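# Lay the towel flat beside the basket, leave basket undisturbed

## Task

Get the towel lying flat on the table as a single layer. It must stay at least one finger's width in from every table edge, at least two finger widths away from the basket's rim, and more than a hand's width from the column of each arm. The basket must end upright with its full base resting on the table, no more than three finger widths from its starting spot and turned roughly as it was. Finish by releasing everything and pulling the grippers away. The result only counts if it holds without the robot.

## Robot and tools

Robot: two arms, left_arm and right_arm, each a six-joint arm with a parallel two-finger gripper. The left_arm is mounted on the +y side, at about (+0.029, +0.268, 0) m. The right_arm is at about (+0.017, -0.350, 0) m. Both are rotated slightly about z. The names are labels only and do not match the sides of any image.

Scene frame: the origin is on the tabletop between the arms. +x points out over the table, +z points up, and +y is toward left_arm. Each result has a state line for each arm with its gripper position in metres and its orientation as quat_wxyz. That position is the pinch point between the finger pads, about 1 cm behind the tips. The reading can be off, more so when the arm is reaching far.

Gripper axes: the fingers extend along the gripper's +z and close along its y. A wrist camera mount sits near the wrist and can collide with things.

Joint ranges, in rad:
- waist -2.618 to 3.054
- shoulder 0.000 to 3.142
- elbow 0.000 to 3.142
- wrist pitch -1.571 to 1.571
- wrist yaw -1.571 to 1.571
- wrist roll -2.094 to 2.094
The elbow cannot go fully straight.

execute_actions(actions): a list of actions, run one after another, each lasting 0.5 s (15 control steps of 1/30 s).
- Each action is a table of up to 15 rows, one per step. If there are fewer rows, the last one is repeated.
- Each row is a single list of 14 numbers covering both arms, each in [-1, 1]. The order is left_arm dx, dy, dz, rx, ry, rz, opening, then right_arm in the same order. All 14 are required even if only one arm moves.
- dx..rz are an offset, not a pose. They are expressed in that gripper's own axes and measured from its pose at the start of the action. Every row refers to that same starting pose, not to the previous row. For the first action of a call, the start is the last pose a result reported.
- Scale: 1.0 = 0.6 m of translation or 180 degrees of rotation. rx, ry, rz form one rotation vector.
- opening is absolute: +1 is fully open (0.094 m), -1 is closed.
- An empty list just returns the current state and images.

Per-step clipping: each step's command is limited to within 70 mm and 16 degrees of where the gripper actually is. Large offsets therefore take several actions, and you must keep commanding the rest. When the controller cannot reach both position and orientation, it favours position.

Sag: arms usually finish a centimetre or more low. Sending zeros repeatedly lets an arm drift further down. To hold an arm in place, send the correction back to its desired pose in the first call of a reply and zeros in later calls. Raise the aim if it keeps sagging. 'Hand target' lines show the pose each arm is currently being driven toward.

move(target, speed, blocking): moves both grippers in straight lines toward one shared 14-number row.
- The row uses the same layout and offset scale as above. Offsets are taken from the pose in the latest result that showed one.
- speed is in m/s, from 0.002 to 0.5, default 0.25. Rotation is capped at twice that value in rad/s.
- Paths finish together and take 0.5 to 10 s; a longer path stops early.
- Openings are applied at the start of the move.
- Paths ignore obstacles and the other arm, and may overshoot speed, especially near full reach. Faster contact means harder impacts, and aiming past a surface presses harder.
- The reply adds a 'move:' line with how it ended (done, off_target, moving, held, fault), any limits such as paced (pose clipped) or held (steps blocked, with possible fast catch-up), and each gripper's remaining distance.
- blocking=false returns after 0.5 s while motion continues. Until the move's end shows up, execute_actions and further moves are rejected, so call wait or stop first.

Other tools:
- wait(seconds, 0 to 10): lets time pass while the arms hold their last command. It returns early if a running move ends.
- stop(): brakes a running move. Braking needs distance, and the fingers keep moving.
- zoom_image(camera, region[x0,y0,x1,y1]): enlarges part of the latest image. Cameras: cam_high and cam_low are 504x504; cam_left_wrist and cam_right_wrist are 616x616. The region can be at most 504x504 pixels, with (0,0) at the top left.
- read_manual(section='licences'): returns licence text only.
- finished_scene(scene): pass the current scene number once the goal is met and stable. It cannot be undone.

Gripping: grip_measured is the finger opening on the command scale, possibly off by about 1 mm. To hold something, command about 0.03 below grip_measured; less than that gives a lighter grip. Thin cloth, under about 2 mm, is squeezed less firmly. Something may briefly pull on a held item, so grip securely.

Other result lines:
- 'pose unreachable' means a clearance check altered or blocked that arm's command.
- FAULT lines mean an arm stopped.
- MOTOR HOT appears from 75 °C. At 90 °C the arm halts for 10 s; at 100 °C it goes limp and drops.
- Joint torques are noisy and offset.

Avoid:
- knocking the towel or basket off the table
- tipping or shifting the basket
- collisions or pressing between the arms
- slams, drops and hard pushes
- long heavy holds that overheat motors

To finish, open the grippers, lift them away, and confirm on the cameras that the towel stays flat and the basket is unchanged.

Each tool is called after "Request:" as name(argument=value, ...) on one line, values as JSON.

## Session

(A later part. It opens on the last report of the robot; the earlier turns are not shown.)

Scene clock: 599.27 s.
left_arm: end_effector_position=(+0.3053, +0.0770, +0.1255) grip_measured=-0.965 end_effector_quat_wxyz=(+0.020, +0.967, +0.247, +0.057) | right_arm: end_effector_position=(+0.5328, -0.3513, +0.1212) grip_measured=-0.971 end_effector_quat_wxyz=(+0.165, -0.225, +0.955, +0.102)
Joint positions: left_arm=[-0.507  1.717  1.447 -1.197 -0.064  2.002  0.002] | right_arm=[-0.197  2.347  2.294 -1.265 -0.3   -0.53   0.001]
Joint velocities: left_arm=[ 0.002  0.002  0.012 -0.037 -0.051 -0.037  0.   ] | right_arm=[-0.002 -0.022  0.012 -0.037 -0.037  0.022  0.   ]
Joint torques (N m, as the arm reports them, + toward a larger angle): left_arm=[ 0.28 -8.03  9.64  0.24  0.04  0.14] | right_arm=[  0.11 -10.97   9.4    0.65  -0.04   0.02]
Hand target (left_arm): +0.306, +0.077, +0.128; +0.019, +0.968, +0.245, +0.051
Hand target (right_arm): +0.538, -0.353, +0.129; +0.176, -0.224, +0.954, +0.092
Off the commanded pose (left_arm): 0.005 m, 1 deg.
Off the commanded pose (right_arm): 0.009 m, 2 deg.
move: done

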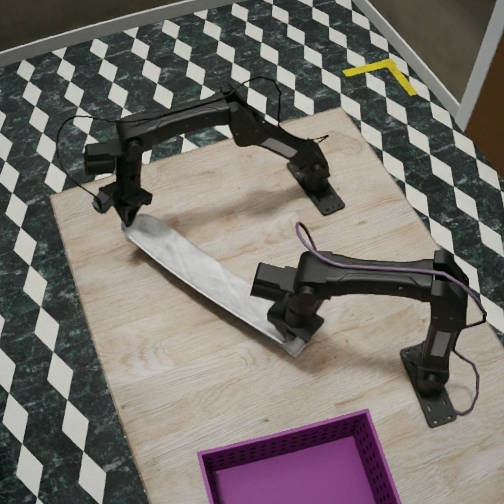

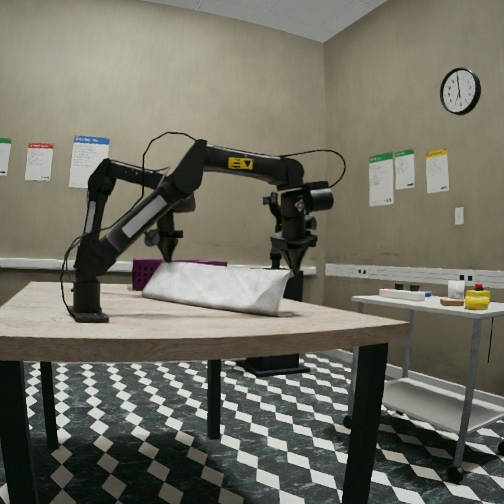

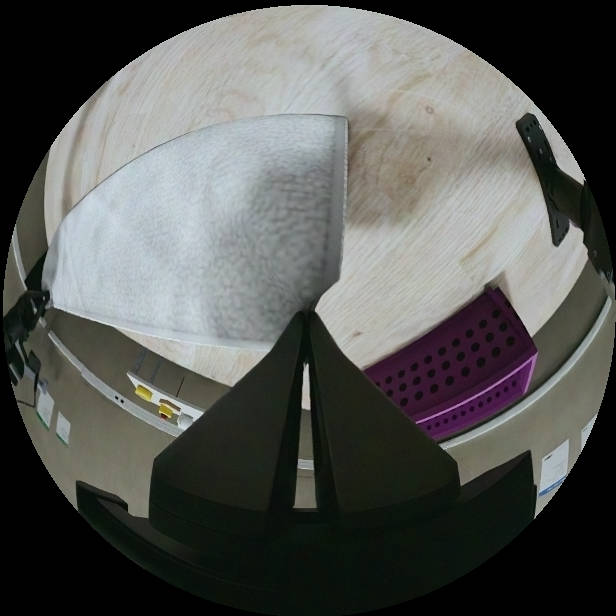

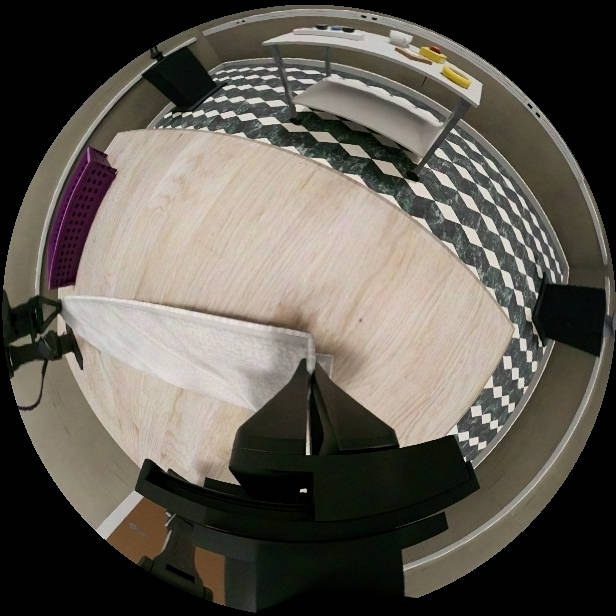

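Request:
move(target=[-0.102,0.012,-0.127,0,0,0,-1, 0.057,0.007,-0.163,0,0,0,-1], speed=0.08)

Scene clock: 606.70 s.
left_arm: end_effector_position=(+0.2493, +0.0397, +0.1855) grip_measured=-0.965 end_effector_quat_wxyz=(+0.021, +0.968, +0.245, +0.052) | right_arm: end_effector_position=(+0.4744, -0.3845, +0.1757) grip_measured=-0.971 end_effector_quat_wxyz=(+0.134, -0.222, +0.960, +0.109)
Joint positions: left_arm=[-0.713  1.684  1.65  -1.452 -0.073  1.802  0.002] | right_arm=[-0.286  2.218  2.314 -1.507 -0.309 -0.625  0.001]
Joint velocities: left_arm=[-0.002 -0.007  0.002 -0.022  0.022  0.051  0.   ] | right_arm=[ 0.012 -0.002  0.007  0.081 -0.051  0.022 -0.   ]
Joint torques (N m, as the arm reports them, + toward a larger angle): left_arm=[-0.35 -9.62  9.59  0.11 -0.15 -0.12] | right_arm=[ -0.95 -12.74   9.03   0.47  -0.25  -0.07]
Hand target (left_arm): +0.247, +0.043, +0.196; +0.021, +0.967, +0.247, +0.059
Hand target (right_arm): +0.476, -0.388, +0.200; +0.165, -0.225, +0.955, +0.101
Off the commanded pose (left_arm): 0.011 m, 1 deg.
Off the commanded pose (right_arm): 0.024 m, 4 deg.
move: off_target (left_arm, right_arm)

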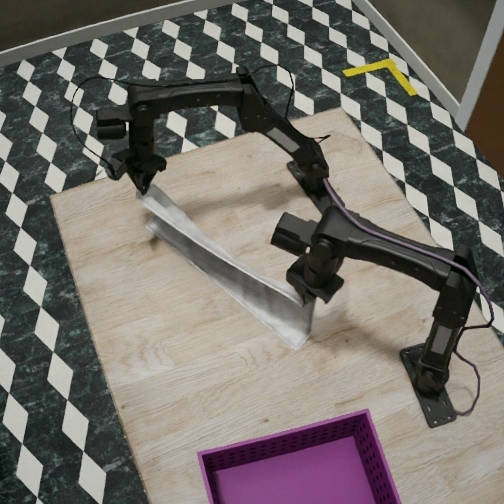

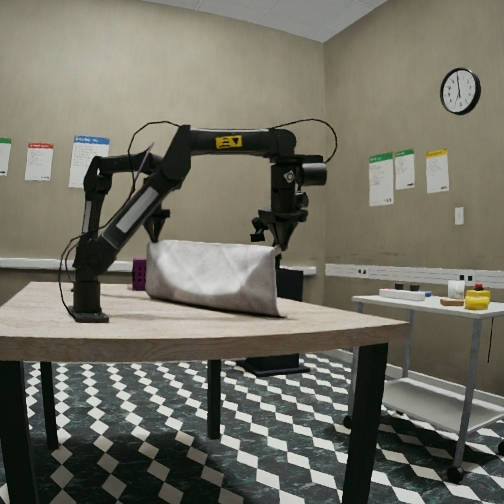

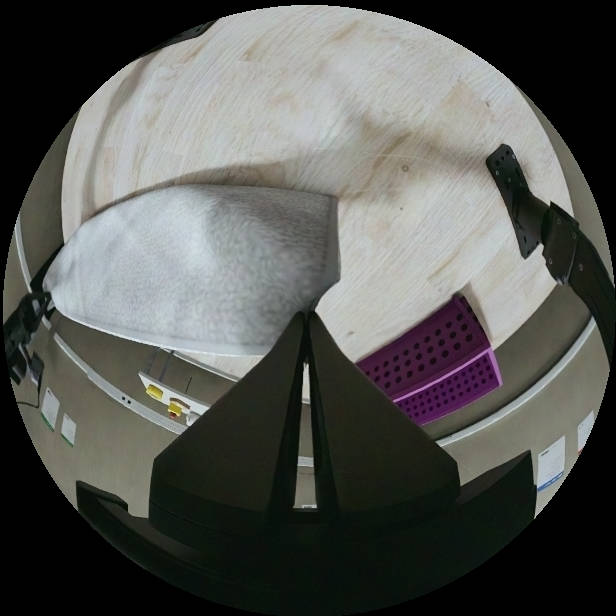

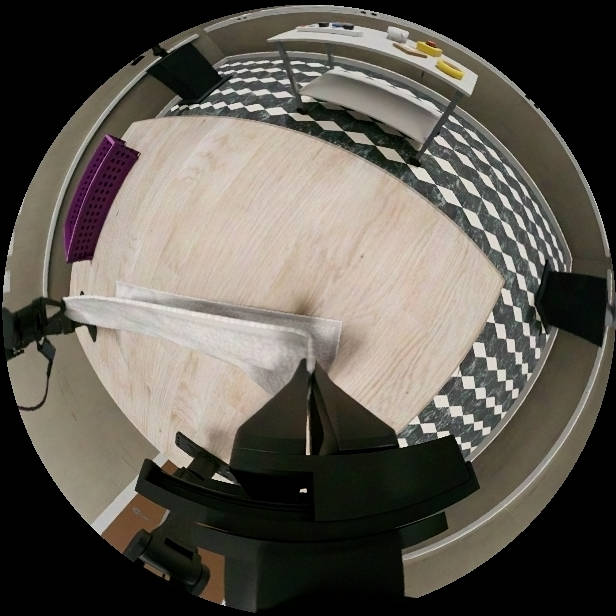

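Request:
move(target=[-0.251,-0.016,0.153,0,0.07,0,-1, 0.270,-0.034,0.077,0.045,-0.08,0,-1], speed=0.07)

Scene clock: 619.43 s.
left_arm: end_effector_position=(+0.1244, -0.0347, +0.0910) grip_measured=-0.965 end_effector_quat_wxyz=(+0.011, +0.958, +0.245, +0.152) | right_arm: end_effector_position=(+0.3471, -0.4510, +0.0677) grip_measured=-0.971 end_effector_quat_wxyz=(+0.242, -0.194, +0.948, +0.077)
Joint positions: left_arm=[-1.302  1.757  1.33  -1.158 -0.305  1.201  0.002] | right_arm=[-0.609  1.634  1.022 -0.675 -0.433 -0.858  0.001]
Joint velocities: left_arm=[ 0.017  0.002 -0.007 -0.022 -0.022 -0.022  0.   ] | right_arm=[ 0.002  0.007  0.007  0.051  0.066 -0.051  0.   ]
Joint torques (N m, as the arm reports them, + toward a larger angle): left_arm=[-0.35 -8.29  4.86  0.27 -0.29 -0.07] | right_arm=[-0.79 -8.37  5.96  0.82 -0.3  -0.1 ]
Hand target (left_arm): +0.124, -0.028, +0.083; -0.004, +0.956, +0.245, +0.159
Hand target (right_arm): +0.351, -0.454, +0.080; +0.265, -0.197, +0.941, +0.065
Off the commanded pose (left_arm): 0.015 m, 2 deg.
Off the commanded pose (right_arm): 0.014 m, 3 deg.
move: off_target (left_arm, right_arm)

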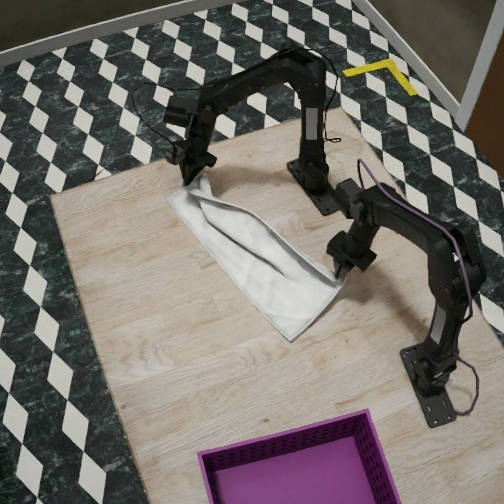

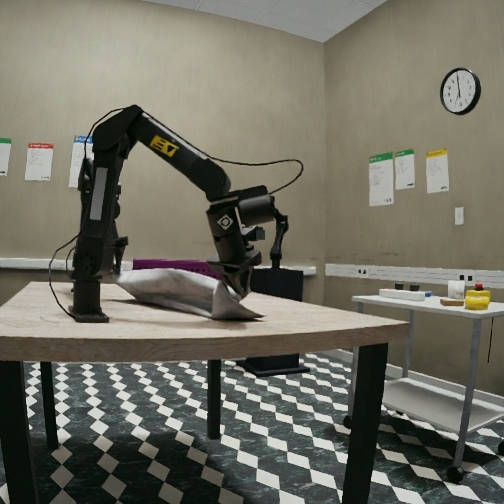

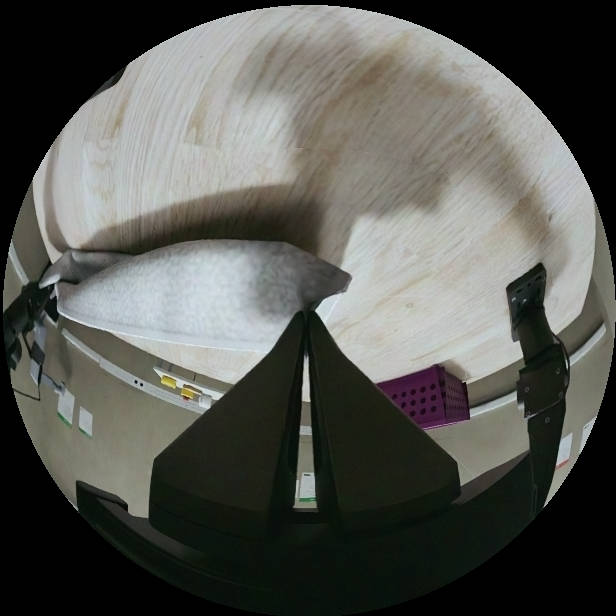

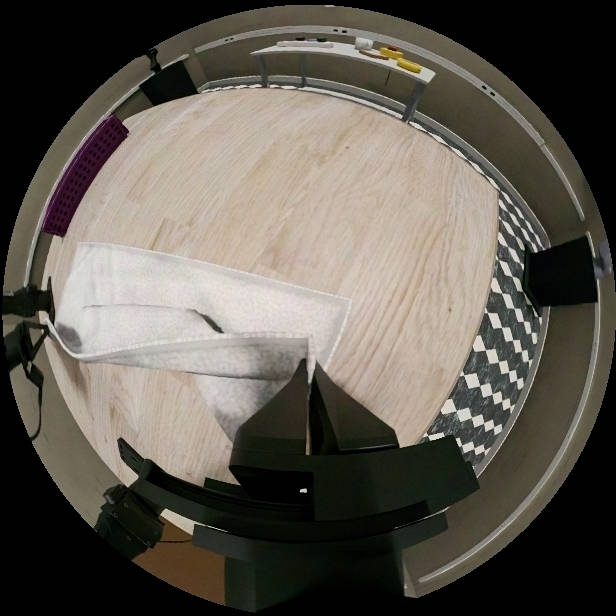

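Request:
zoom_image(camera="cam_high", region=[140,140,380,360])

Request:
zoom_image(camera="cam_low", region=[100,240,300,340])

Region (140, 140, 380, 360) of cam_high's 504x504 image, scaled by 2.100, with more detail than that image has; it fills the top 462 rows of this view, and the rest is white.

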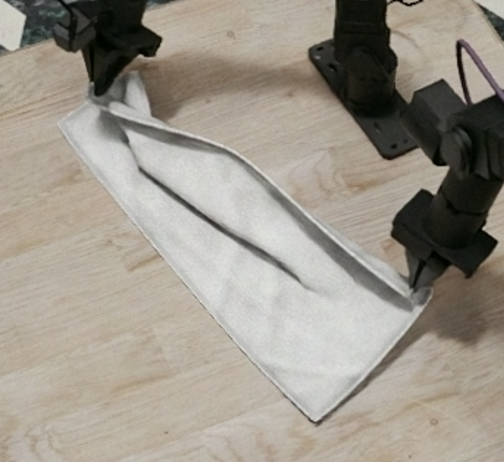

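Region (100, 240, 300, 340) of cam_low's 504x504 image, scaled by 2.520, with more detail than that image has.

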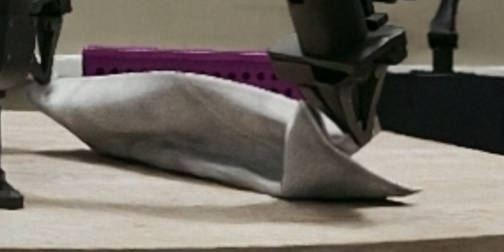

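Request:
execute_actions(actions=[])

Scene clock: 634.07 s.
left_arm: end_effector_position=(+0.1245, -0.0348, +0.0910) grip_measured=-0.965 end_effector_quat_wxyz=(+0.011, +0.957, +0.246, +0.152) | right_arm: end_effector_position=(+0.3475, -0.4510, +0.0678) grip_measured=-0.971 end_effector_quat_wxyz=(+0.243, -0.194, +0.947, +0.077)
Joint positions: left_arm=[-1.302  1.757  1.33  -1.157 -0.305  1.2    0.002] | right_arm=[-0.609  1.634  1.022 -0.673 -0.434 -0.858  0.001]
Joint velocities: left_arm=[ 0.007  0.002  0.007 -0.022 -0.037 -0.037  0.   ] | right_arm=[-0.007 -0.022 -0.012  0.022  0.037 -0.051 -0.   ]
Joint torques (N m, as the arm reports them, + toward a larger angle): left_arm=[-0.32 -8.31  4.87  0.23 -0.33 -0.1 ] | right_arm=[-0.8  -8.39  5.97  0.8  -0.32 -0.07]
Hand target (left_arm): +0.124, -0.028, +0.083; -0.004, +0.956, +0.245, +0.159
Hand target (right_arm): +0.351, -0.454, +0.080; +0.265, -0.198, +0.941, +0.065
Off the commanded pose (left_arm): 0.015 m, 2 deg.
Off the commanded pose (right_arm): 0.014 m, 3 deg.

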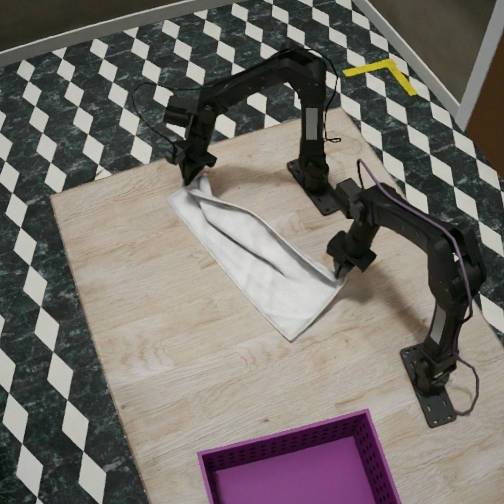

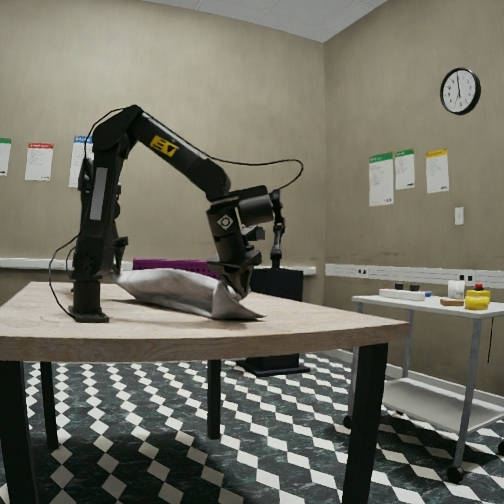

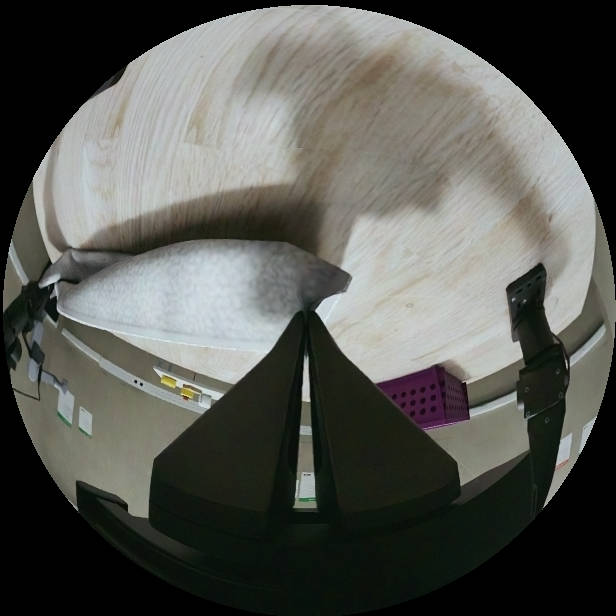

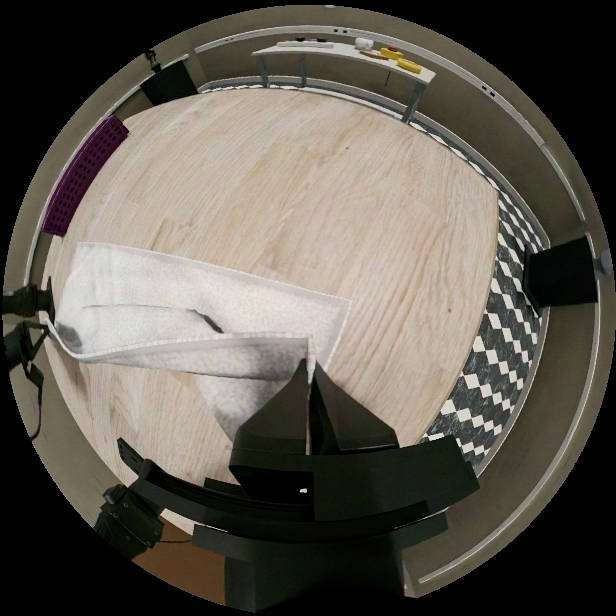

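Request:
zoom_image(camera="cam_high", region=[140, 140, 380, 360])

Request:
zoom_image(camera="cam_low", region=[90, 240, 310, 340])

Region (140, 140, 380, 360) of cam_high's 504x504 image, scaled by 2.100, with more detail than that image has; it fills the top 462 rows of this view, and the rest is white.

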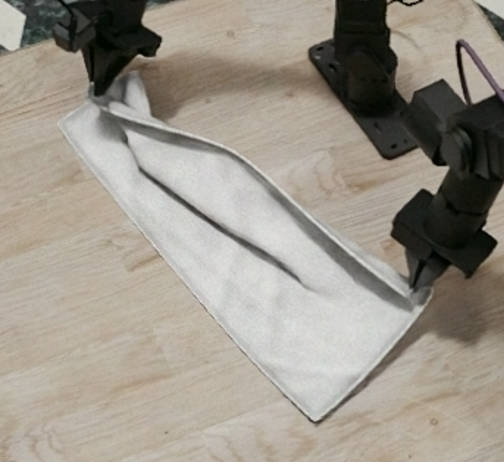

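Region (90, 240, 310, 340) of cam_low's 504x504 image, scaled by 2.291, with more detail than that image has; it fills the top 229 rows of this view, and the rest is white.

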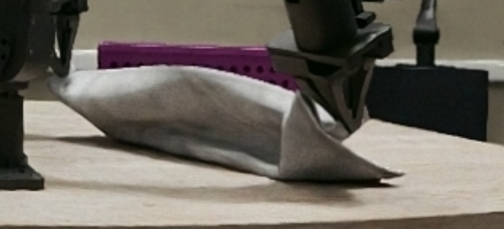

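Request:
move(target=[0,0,-0.008,0,0,0,-1, -0.0265,0.0275,-0.0505,0,0.165,0,-1], speed=0.15)

Scene clock: 714.60 s.
left_arm: end_effector_position=(+0.1244, -0.0342, +0.0910) grip_measured=-0.965 end_effector_quat_wxyz=(+0.010, +0.957, +0.246, +0.152) | right_arm: end_effector_position=(+0.3370, -0.4391, +0.0982) grip_measured=-0.971 end_effector_quat_wxyz=(-0.007, -0.206, +0.978, +0.030)
Joint positions: left_arm=[-1.302  1.757  1.33  -1.159 -0.305  1.2    0.002] | right_arm=[-0.389  1.845  1.499 -1.267 -0.045 -0.714  0.001]
Joint velocities: left_arm=[-0.007 -0.002 -0.022  0.037 -0.037 -0.051  0.   ] | right_arm=[-0.012  0.012  0.002 -0.022 -0.037 -0.051  0.001]
Joint torques (N m, as the arm reports them, + toward a larger angle): left_arm=[-0.37 -9.57  8.32  0.06 -0.2   0.  ] | right_arm=[ 0.72 -6.7   8.98 -0.01  0.07  0.02]
Hand target (left_arm): +0.123, -0.035, +0.096; +0.012, +0.957, +0.246, +0.152
Hand target (right_arm): +0.341, -0.438, +0.103; -0.006, -0.208, +0.978, +0.026
Off the commanded pose (left_arm): 0.005 m, 0 deg.
Off the commanded pose (right_arm): 0.006 m, 1 deg.
move: done

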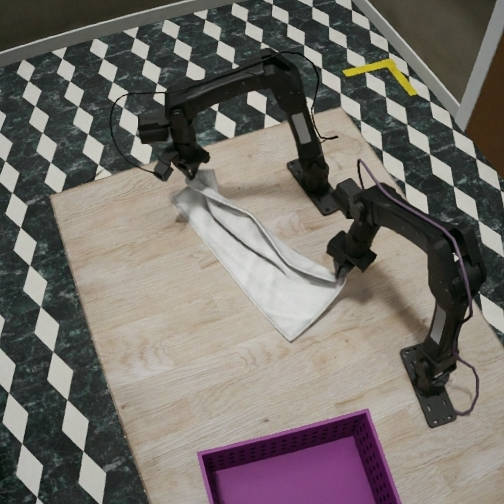

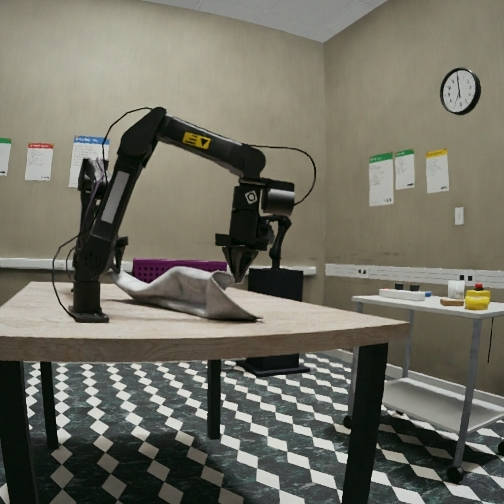

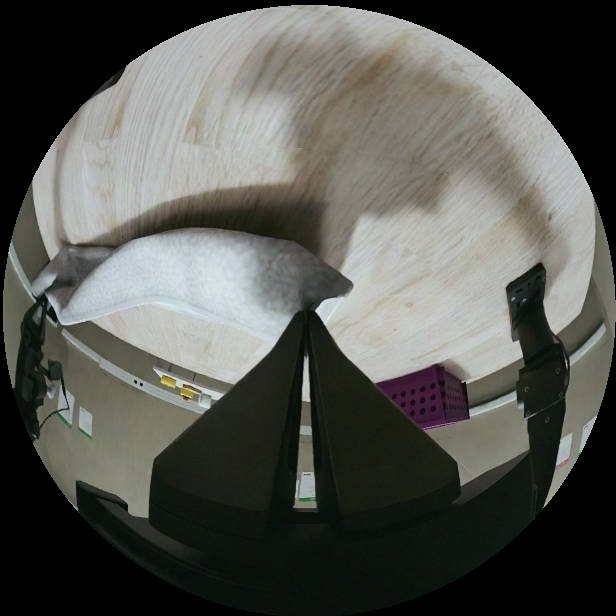

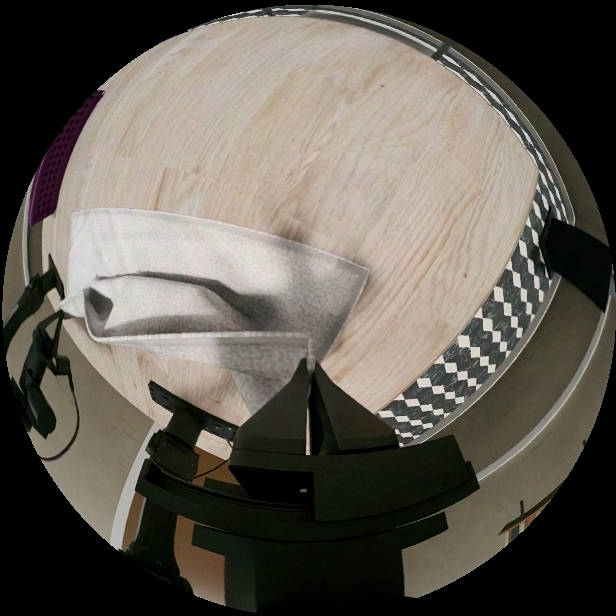

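Request:
move(target=[0,0,-0.008,0,0,0,-1, 0,0,-0.008,0,0,0.47,-1], speed=0.3)

Scene clock: 726.93 s.
left_arm: end_effector_position=(+0.1244, -0.0342, +0.0910) grip_measured=-0.965 end_effector_quat_wxyz=(+0.010, +0.957, +0.246, +0.152) | right_arm: end_effector_position=(+0.3345, -0.4384, +0.0983) grip_measured=-0.971 end_effector_quat_wxyz=(-0.030, +0.502, +0.864, +0.016)
Joint positions: left_arm=[-1.302  1.757  1.33  -1.159 -0.305  1.2    0.002] | right_arm=[-0.389  1.845  1.499 -1.277 -0.045  0.753  0.001]
Joint velocities: left_arm=[-0.017 -0.022 -0.022  0.007 -0.037  0.022  0.   ] | right_arm=[-0.017  0.012  0.002 -0.007  0.051  0.051  0.   ]
Joint torques (N m, as the arm reports them, + toward a larger angle): left_arm=[-0.4  -9.58  8.24  0.02 -0.15 -0.03] | right_arm=[-0.05 -7.39  7.82  0.04 -0.02  0.07]
Hand target (left_arm): +0.123, -0.035, +0.096; +0.011, +0.957, +0.245, +0.152
Hand target (right_arm): +0.337, -0.439, +0.103; -0.025, +0.506, +0.862, +0.018
Off the commanded pose (left_arm): 0.005 m, 0 deg.
Off the commanded pose (right_arm): 0.005 m, 1 deg.
move: done

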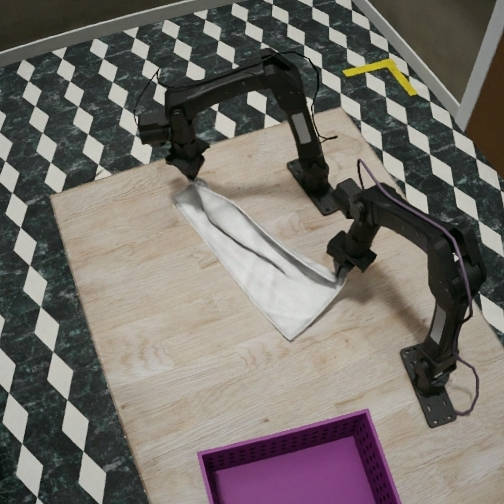

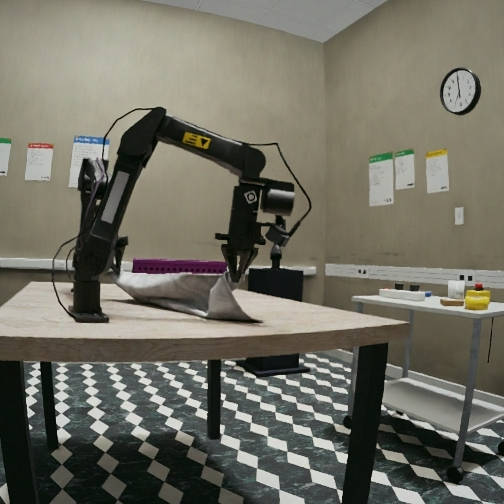

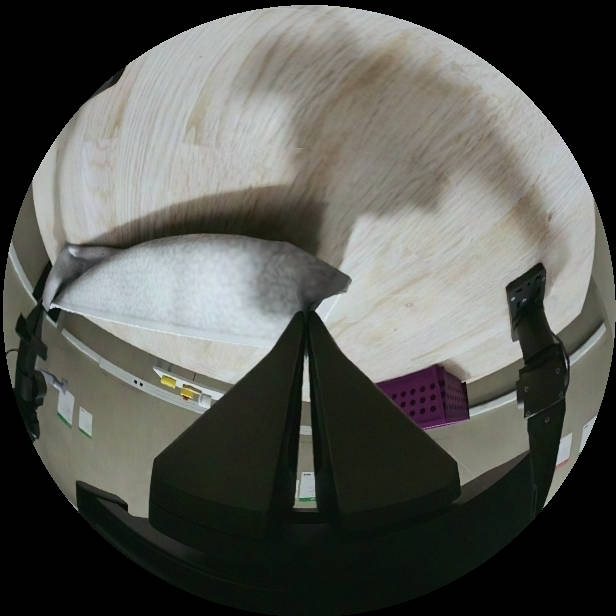

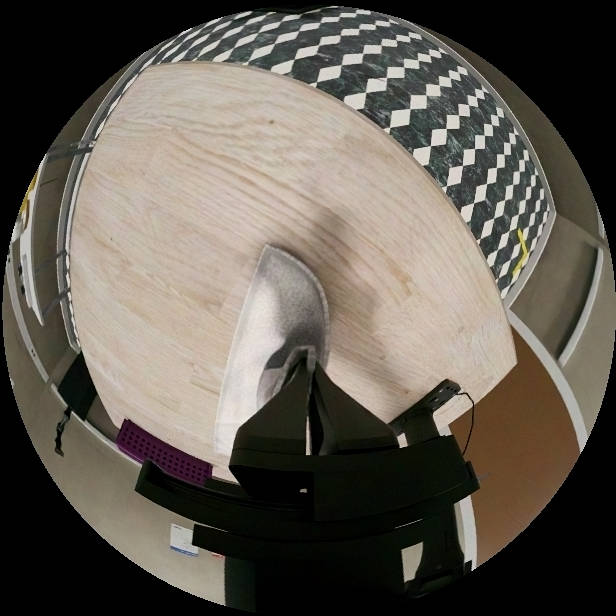

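Request:
move(target=[0,0,-0.008,0,0,0,-1, 0,0,-0.008,0,0,0.42,-1], speed=0.3)

Request:
zoom_image(camera="cam_high", region=[140, 140, 380, 360])

Scene clock: 731.53 s.
left_arm: end_effector_position=(+0.1244, -0.0342, +0.0910) grip_measured=-0.965 end_effector_quat_wxyz=(+0.010, +0.957, +0.246, +0.152) | right_arm: end_effector_position=(+0.3320, -0.4372, +0.0985) grip_measured=-0.972 end_effector_quat_wxyz=(-0.038, +0.924, +0.381, -0.009)
Joint positions: left_arm=[-1.302  1.757  1.33  -1.159 -0.305  1.2    0.002] | right_arm=[-0.389  1.845  1.499 -1.288 -0.048  2.06   0.001]
Joint velocities: left_arm=[-0.012 -0.007 -0.002 -0.022 -0.007  0.037 -0.001] | right_arm=[ 0.002  0.007 -0.007  0.022  0.037  0.066 -0.001]
Joint torques (N m, as the arm reports them, + toward a larger angle): left_arm=[-0.29 -9.42  8.24  0.03 -0.19 -0.04] | right_arm=[-0.06 -7.36  7.81  0.06  0.01  0.05]
Hand target (left_arm): +0.123, -0.034, +0.096; +0.010, +0.957, +0.245, +0.152
Hand target (right_arm): +0.335, -0.439, +0.103; -0.034, +0.926, +0.376, -0.006
Off the commanded pose (left_arm): 0.005 m, 0 deg.
Off the commanded pose (right_arm): 0.006 m, 1 deg.
move: done

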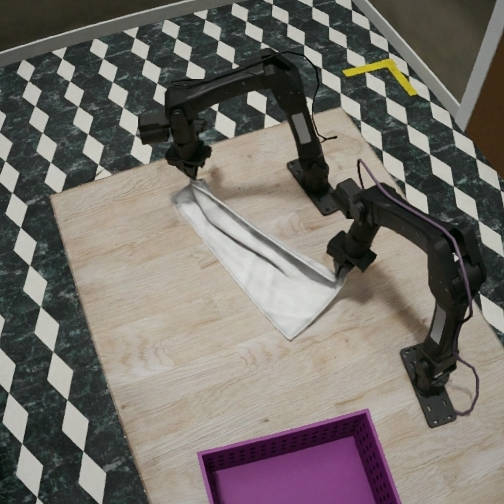

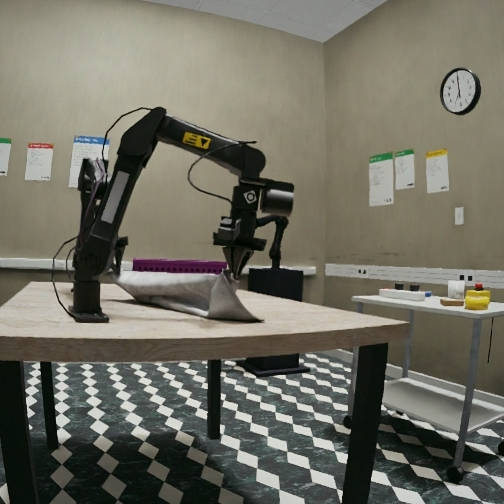

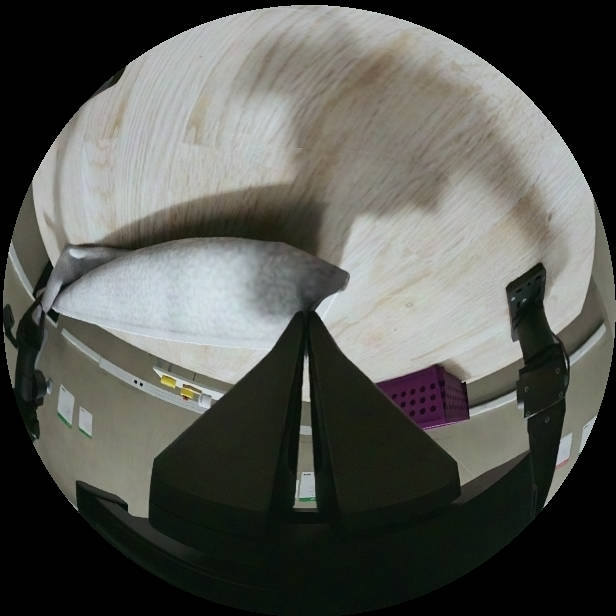

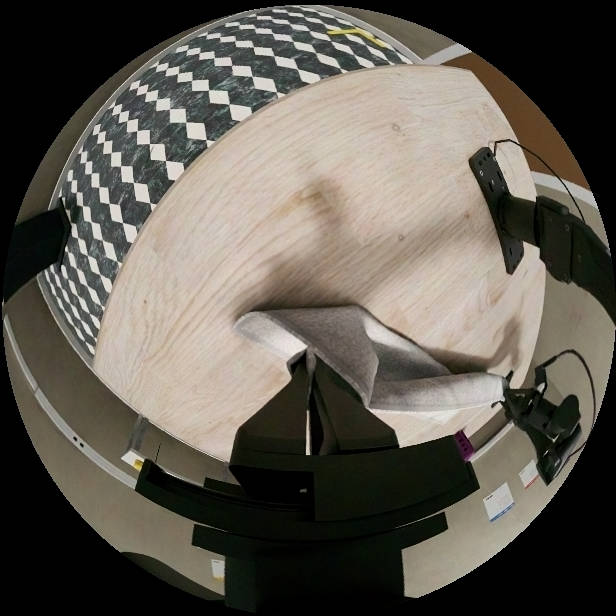

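Region (140, 140, 380, 360) of cam_high's 504x504 image, scaled by 2.100, with more detail than that image has; it fills the top 462 rows of this view, and the rest is white.

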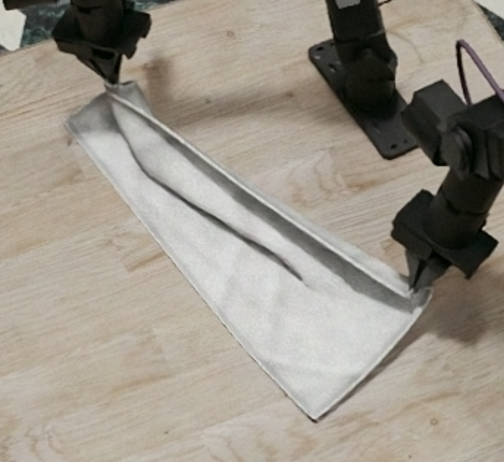

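Request:
move(target=[0.098,0.033,-0.326,0,0.11,0,-1, 0.003,0.018,-0.333,0,0.19,0,-1], speed=0.12)

Request:
zoom_image(camera="cam_high", region=[120, 80, 400, 360])

Scene clock: 757.67 s.
left_arm: end_effector_position=(+0.1285, -0.0407, +0.2868) grip_measured=-0.965 end_effector_quat_wxyz=(+0.175, +0.922, +0.194, +0.286) | right_arm: end_effector_position=(+0.3546, -0.4534, +0.2779) grip_measured=-0.972 end_effector_quat_wxyz=(-0.101, +0.889, +0.328, +0.303)
Joint positions: left_arm=[-1.462  1.6    1.814 -1.537 -0.643  1.213  0.002] | right_arm=[-0.687  1.732  1.94  -1.556 -0.616  1.91   0.001]
Joint velocities: left_arm=[ 0.002 -0.002 -0.002  0.037 -0.066 -0.095 -0.001] | right_arm=[-0.012  0.007  0.017 -0.037  0.051  0.007  0.   ]
Joint torques (N m, as the arm reports them, + toward a larger angle): left_arm=[-0.63 -8.56  8.82  0.33 -0.48  0.12] | right_arm=[-1.26 -8.16  8.86  0.53 -0.37  0.1 ]
Hand target (left_arm): +0.127, -0.033, +0.296; +0.174, +0.922, +0.185, +0.292
Hand target (right_arm): +0.352, -0.456, +0.296; -0.081, +0.886, +0.323, +0.322
Off the commanded pose (left_arm): 0.012 m, 25 deg; orientation clipped at the last step of the last action.
Off the commanded pose (right_arm): 0.020 m, 8 deg.
joint sent to its limit (left arm) — the command would take joint 4 (wrist pitch) past its lower limit, so that joint was sent only as far as its limit.
joint sent to its limit (right arm) — the command would take joint 4 (wrist pitch) past its lower limit, so that joint was sent only as far as its limit.
move: off_target (left_arm, right_arm); limits=paced

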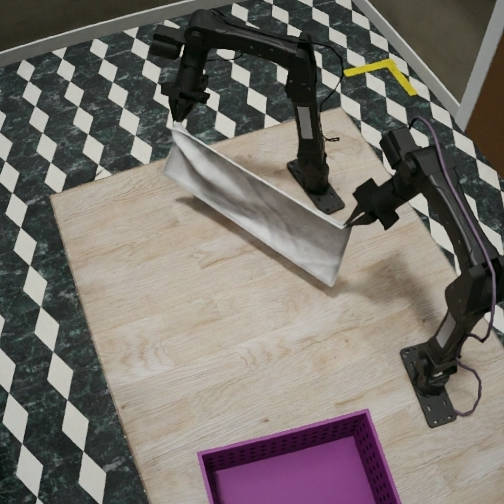

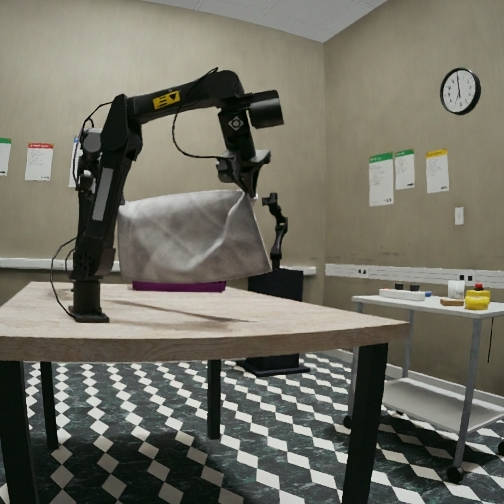

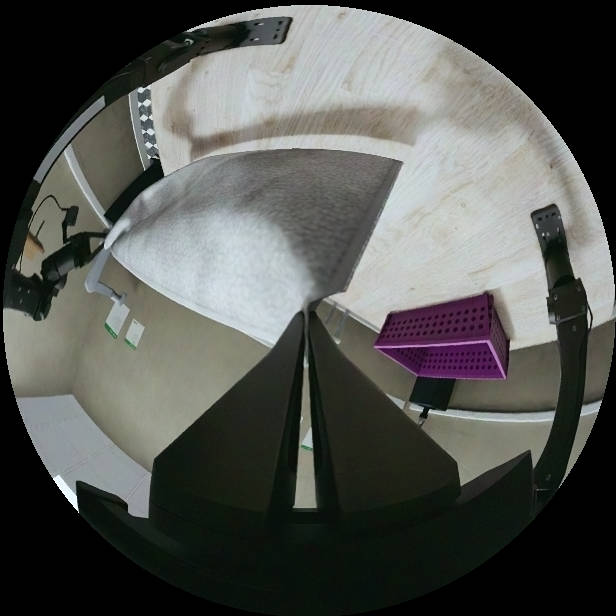

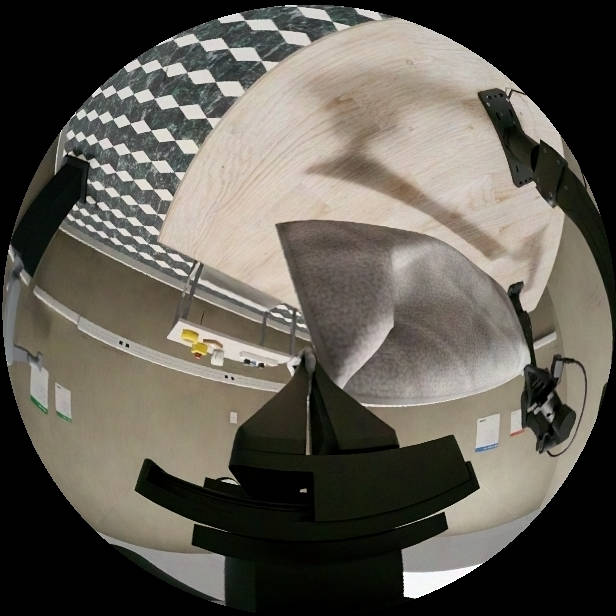

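Region (120, 80, 400, 360) of cam_high's 504x504 image, scaled by 1.800, with more detail than that image has.

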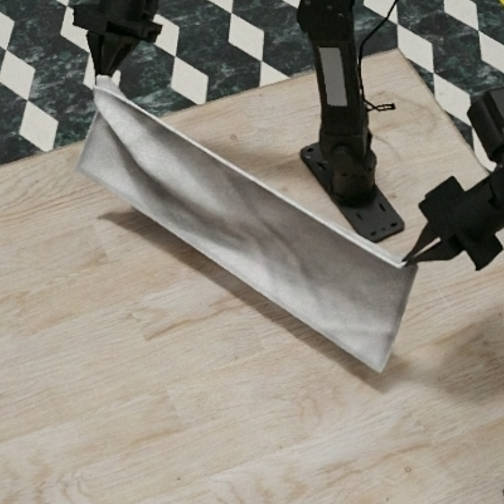

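Request:
move(target=[0.2465,-0.0717,0.0953,0,0,0,-1, 0.2223,0.0398,0.1408,0,0,0,-1], speed=0.12)

Request:
zoom_image(camera="cam_high", region=[60, 100, 380, 400])

Scene clock: 767.70 s.
left_arm: end_effector_position=(+0.2674, +0.0443, +0.2944) grip_measured=-0.965 end_effector_quat_wxyz=(+0.183, +0.918, +0.199, +0.290) | right_arm: end_effector_position=(+0.4888, -0.3701, +0.2856) grip_measured=-0.972 end_effector_quat_wxyz=(-0.113, +0.838, +0.418, +0.333)
Joint positions: left_arm=[-0.824  1.346  1.569 -1.19  -0.377  1.875  0.002] | right_arm=[-0.352  2.182  2.576 -1.555 -0.607  2.085  0.001]
Joint velocities: left_arm=[ 0.017  0.027 -0.007 -0.007 -0.051 -0.037  0.001] | right_arm=[ 0.012  0.002 -0.012 -0.022 -0.022 -0.022 -0.002]
Joint torques (N m, as the arm reports them, + toward a larger angle): left_arm=[ 0.65 -6.93  5.06  1.1  -0.11  0.11] | right_arm=[-0.18 -9.24  8.4   0.79 -0.25  0.09]
Hand target (left_arm): +0.263, +0.053, +0.288; +0.171, +0.923, +0.195, +0.284
Hand target (right_arm): +0.490, -0.371, +0.293; -0.106, +0.836, +0.416, +0.341
Off the commanded pose (left_arm): 0.009 m, 1 deg.
Off the commanded pose (right_arm): 0.006 m, 12 deg.
joint sent to its limit (right arm) — the command would take joint 4 (wrist pitch) past its lower limit and joint 6 (wrist roll) past its upper limit, so those joints were sent only as far as their limits.
move: off_target (right_arm)

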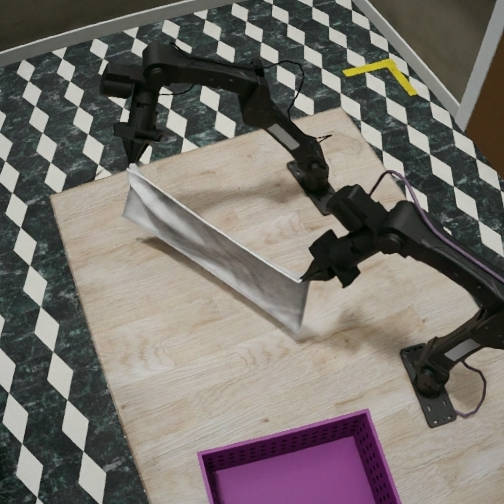

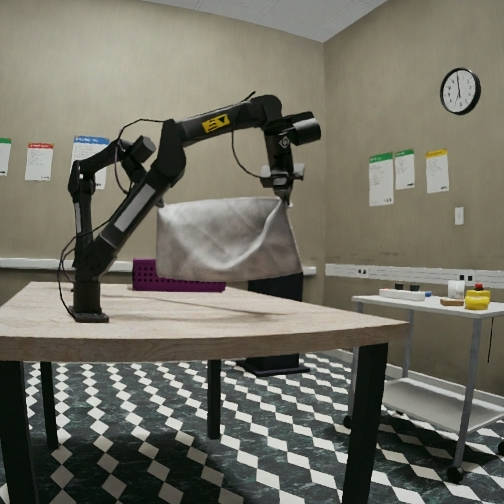

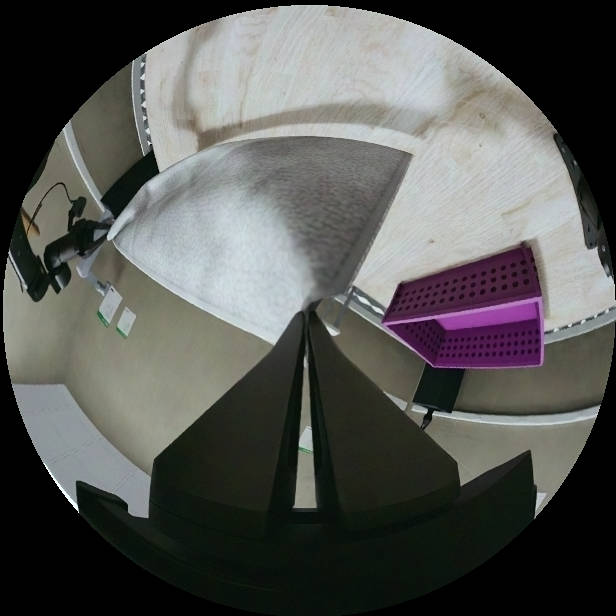

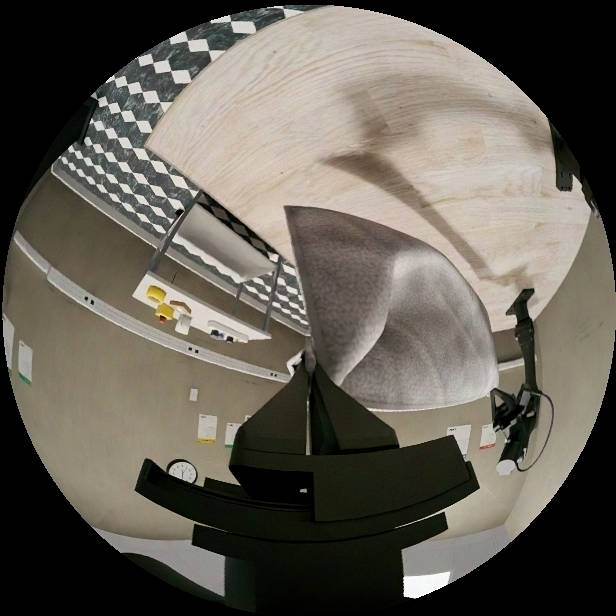

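Region (60, 100, 380, 400) of cam_high's 504x504 image, scaled by 1.575, with more detail than that image has; it fills the top 472 rows of this view, and the rest is white.

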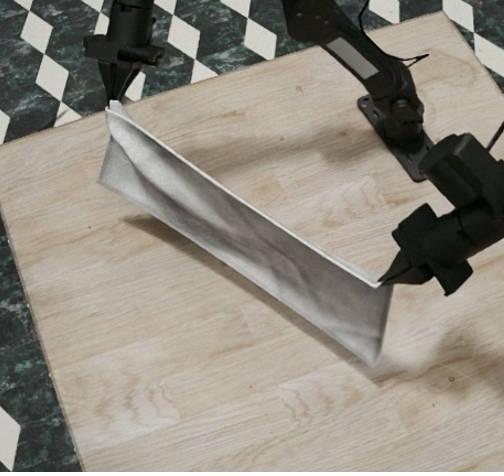

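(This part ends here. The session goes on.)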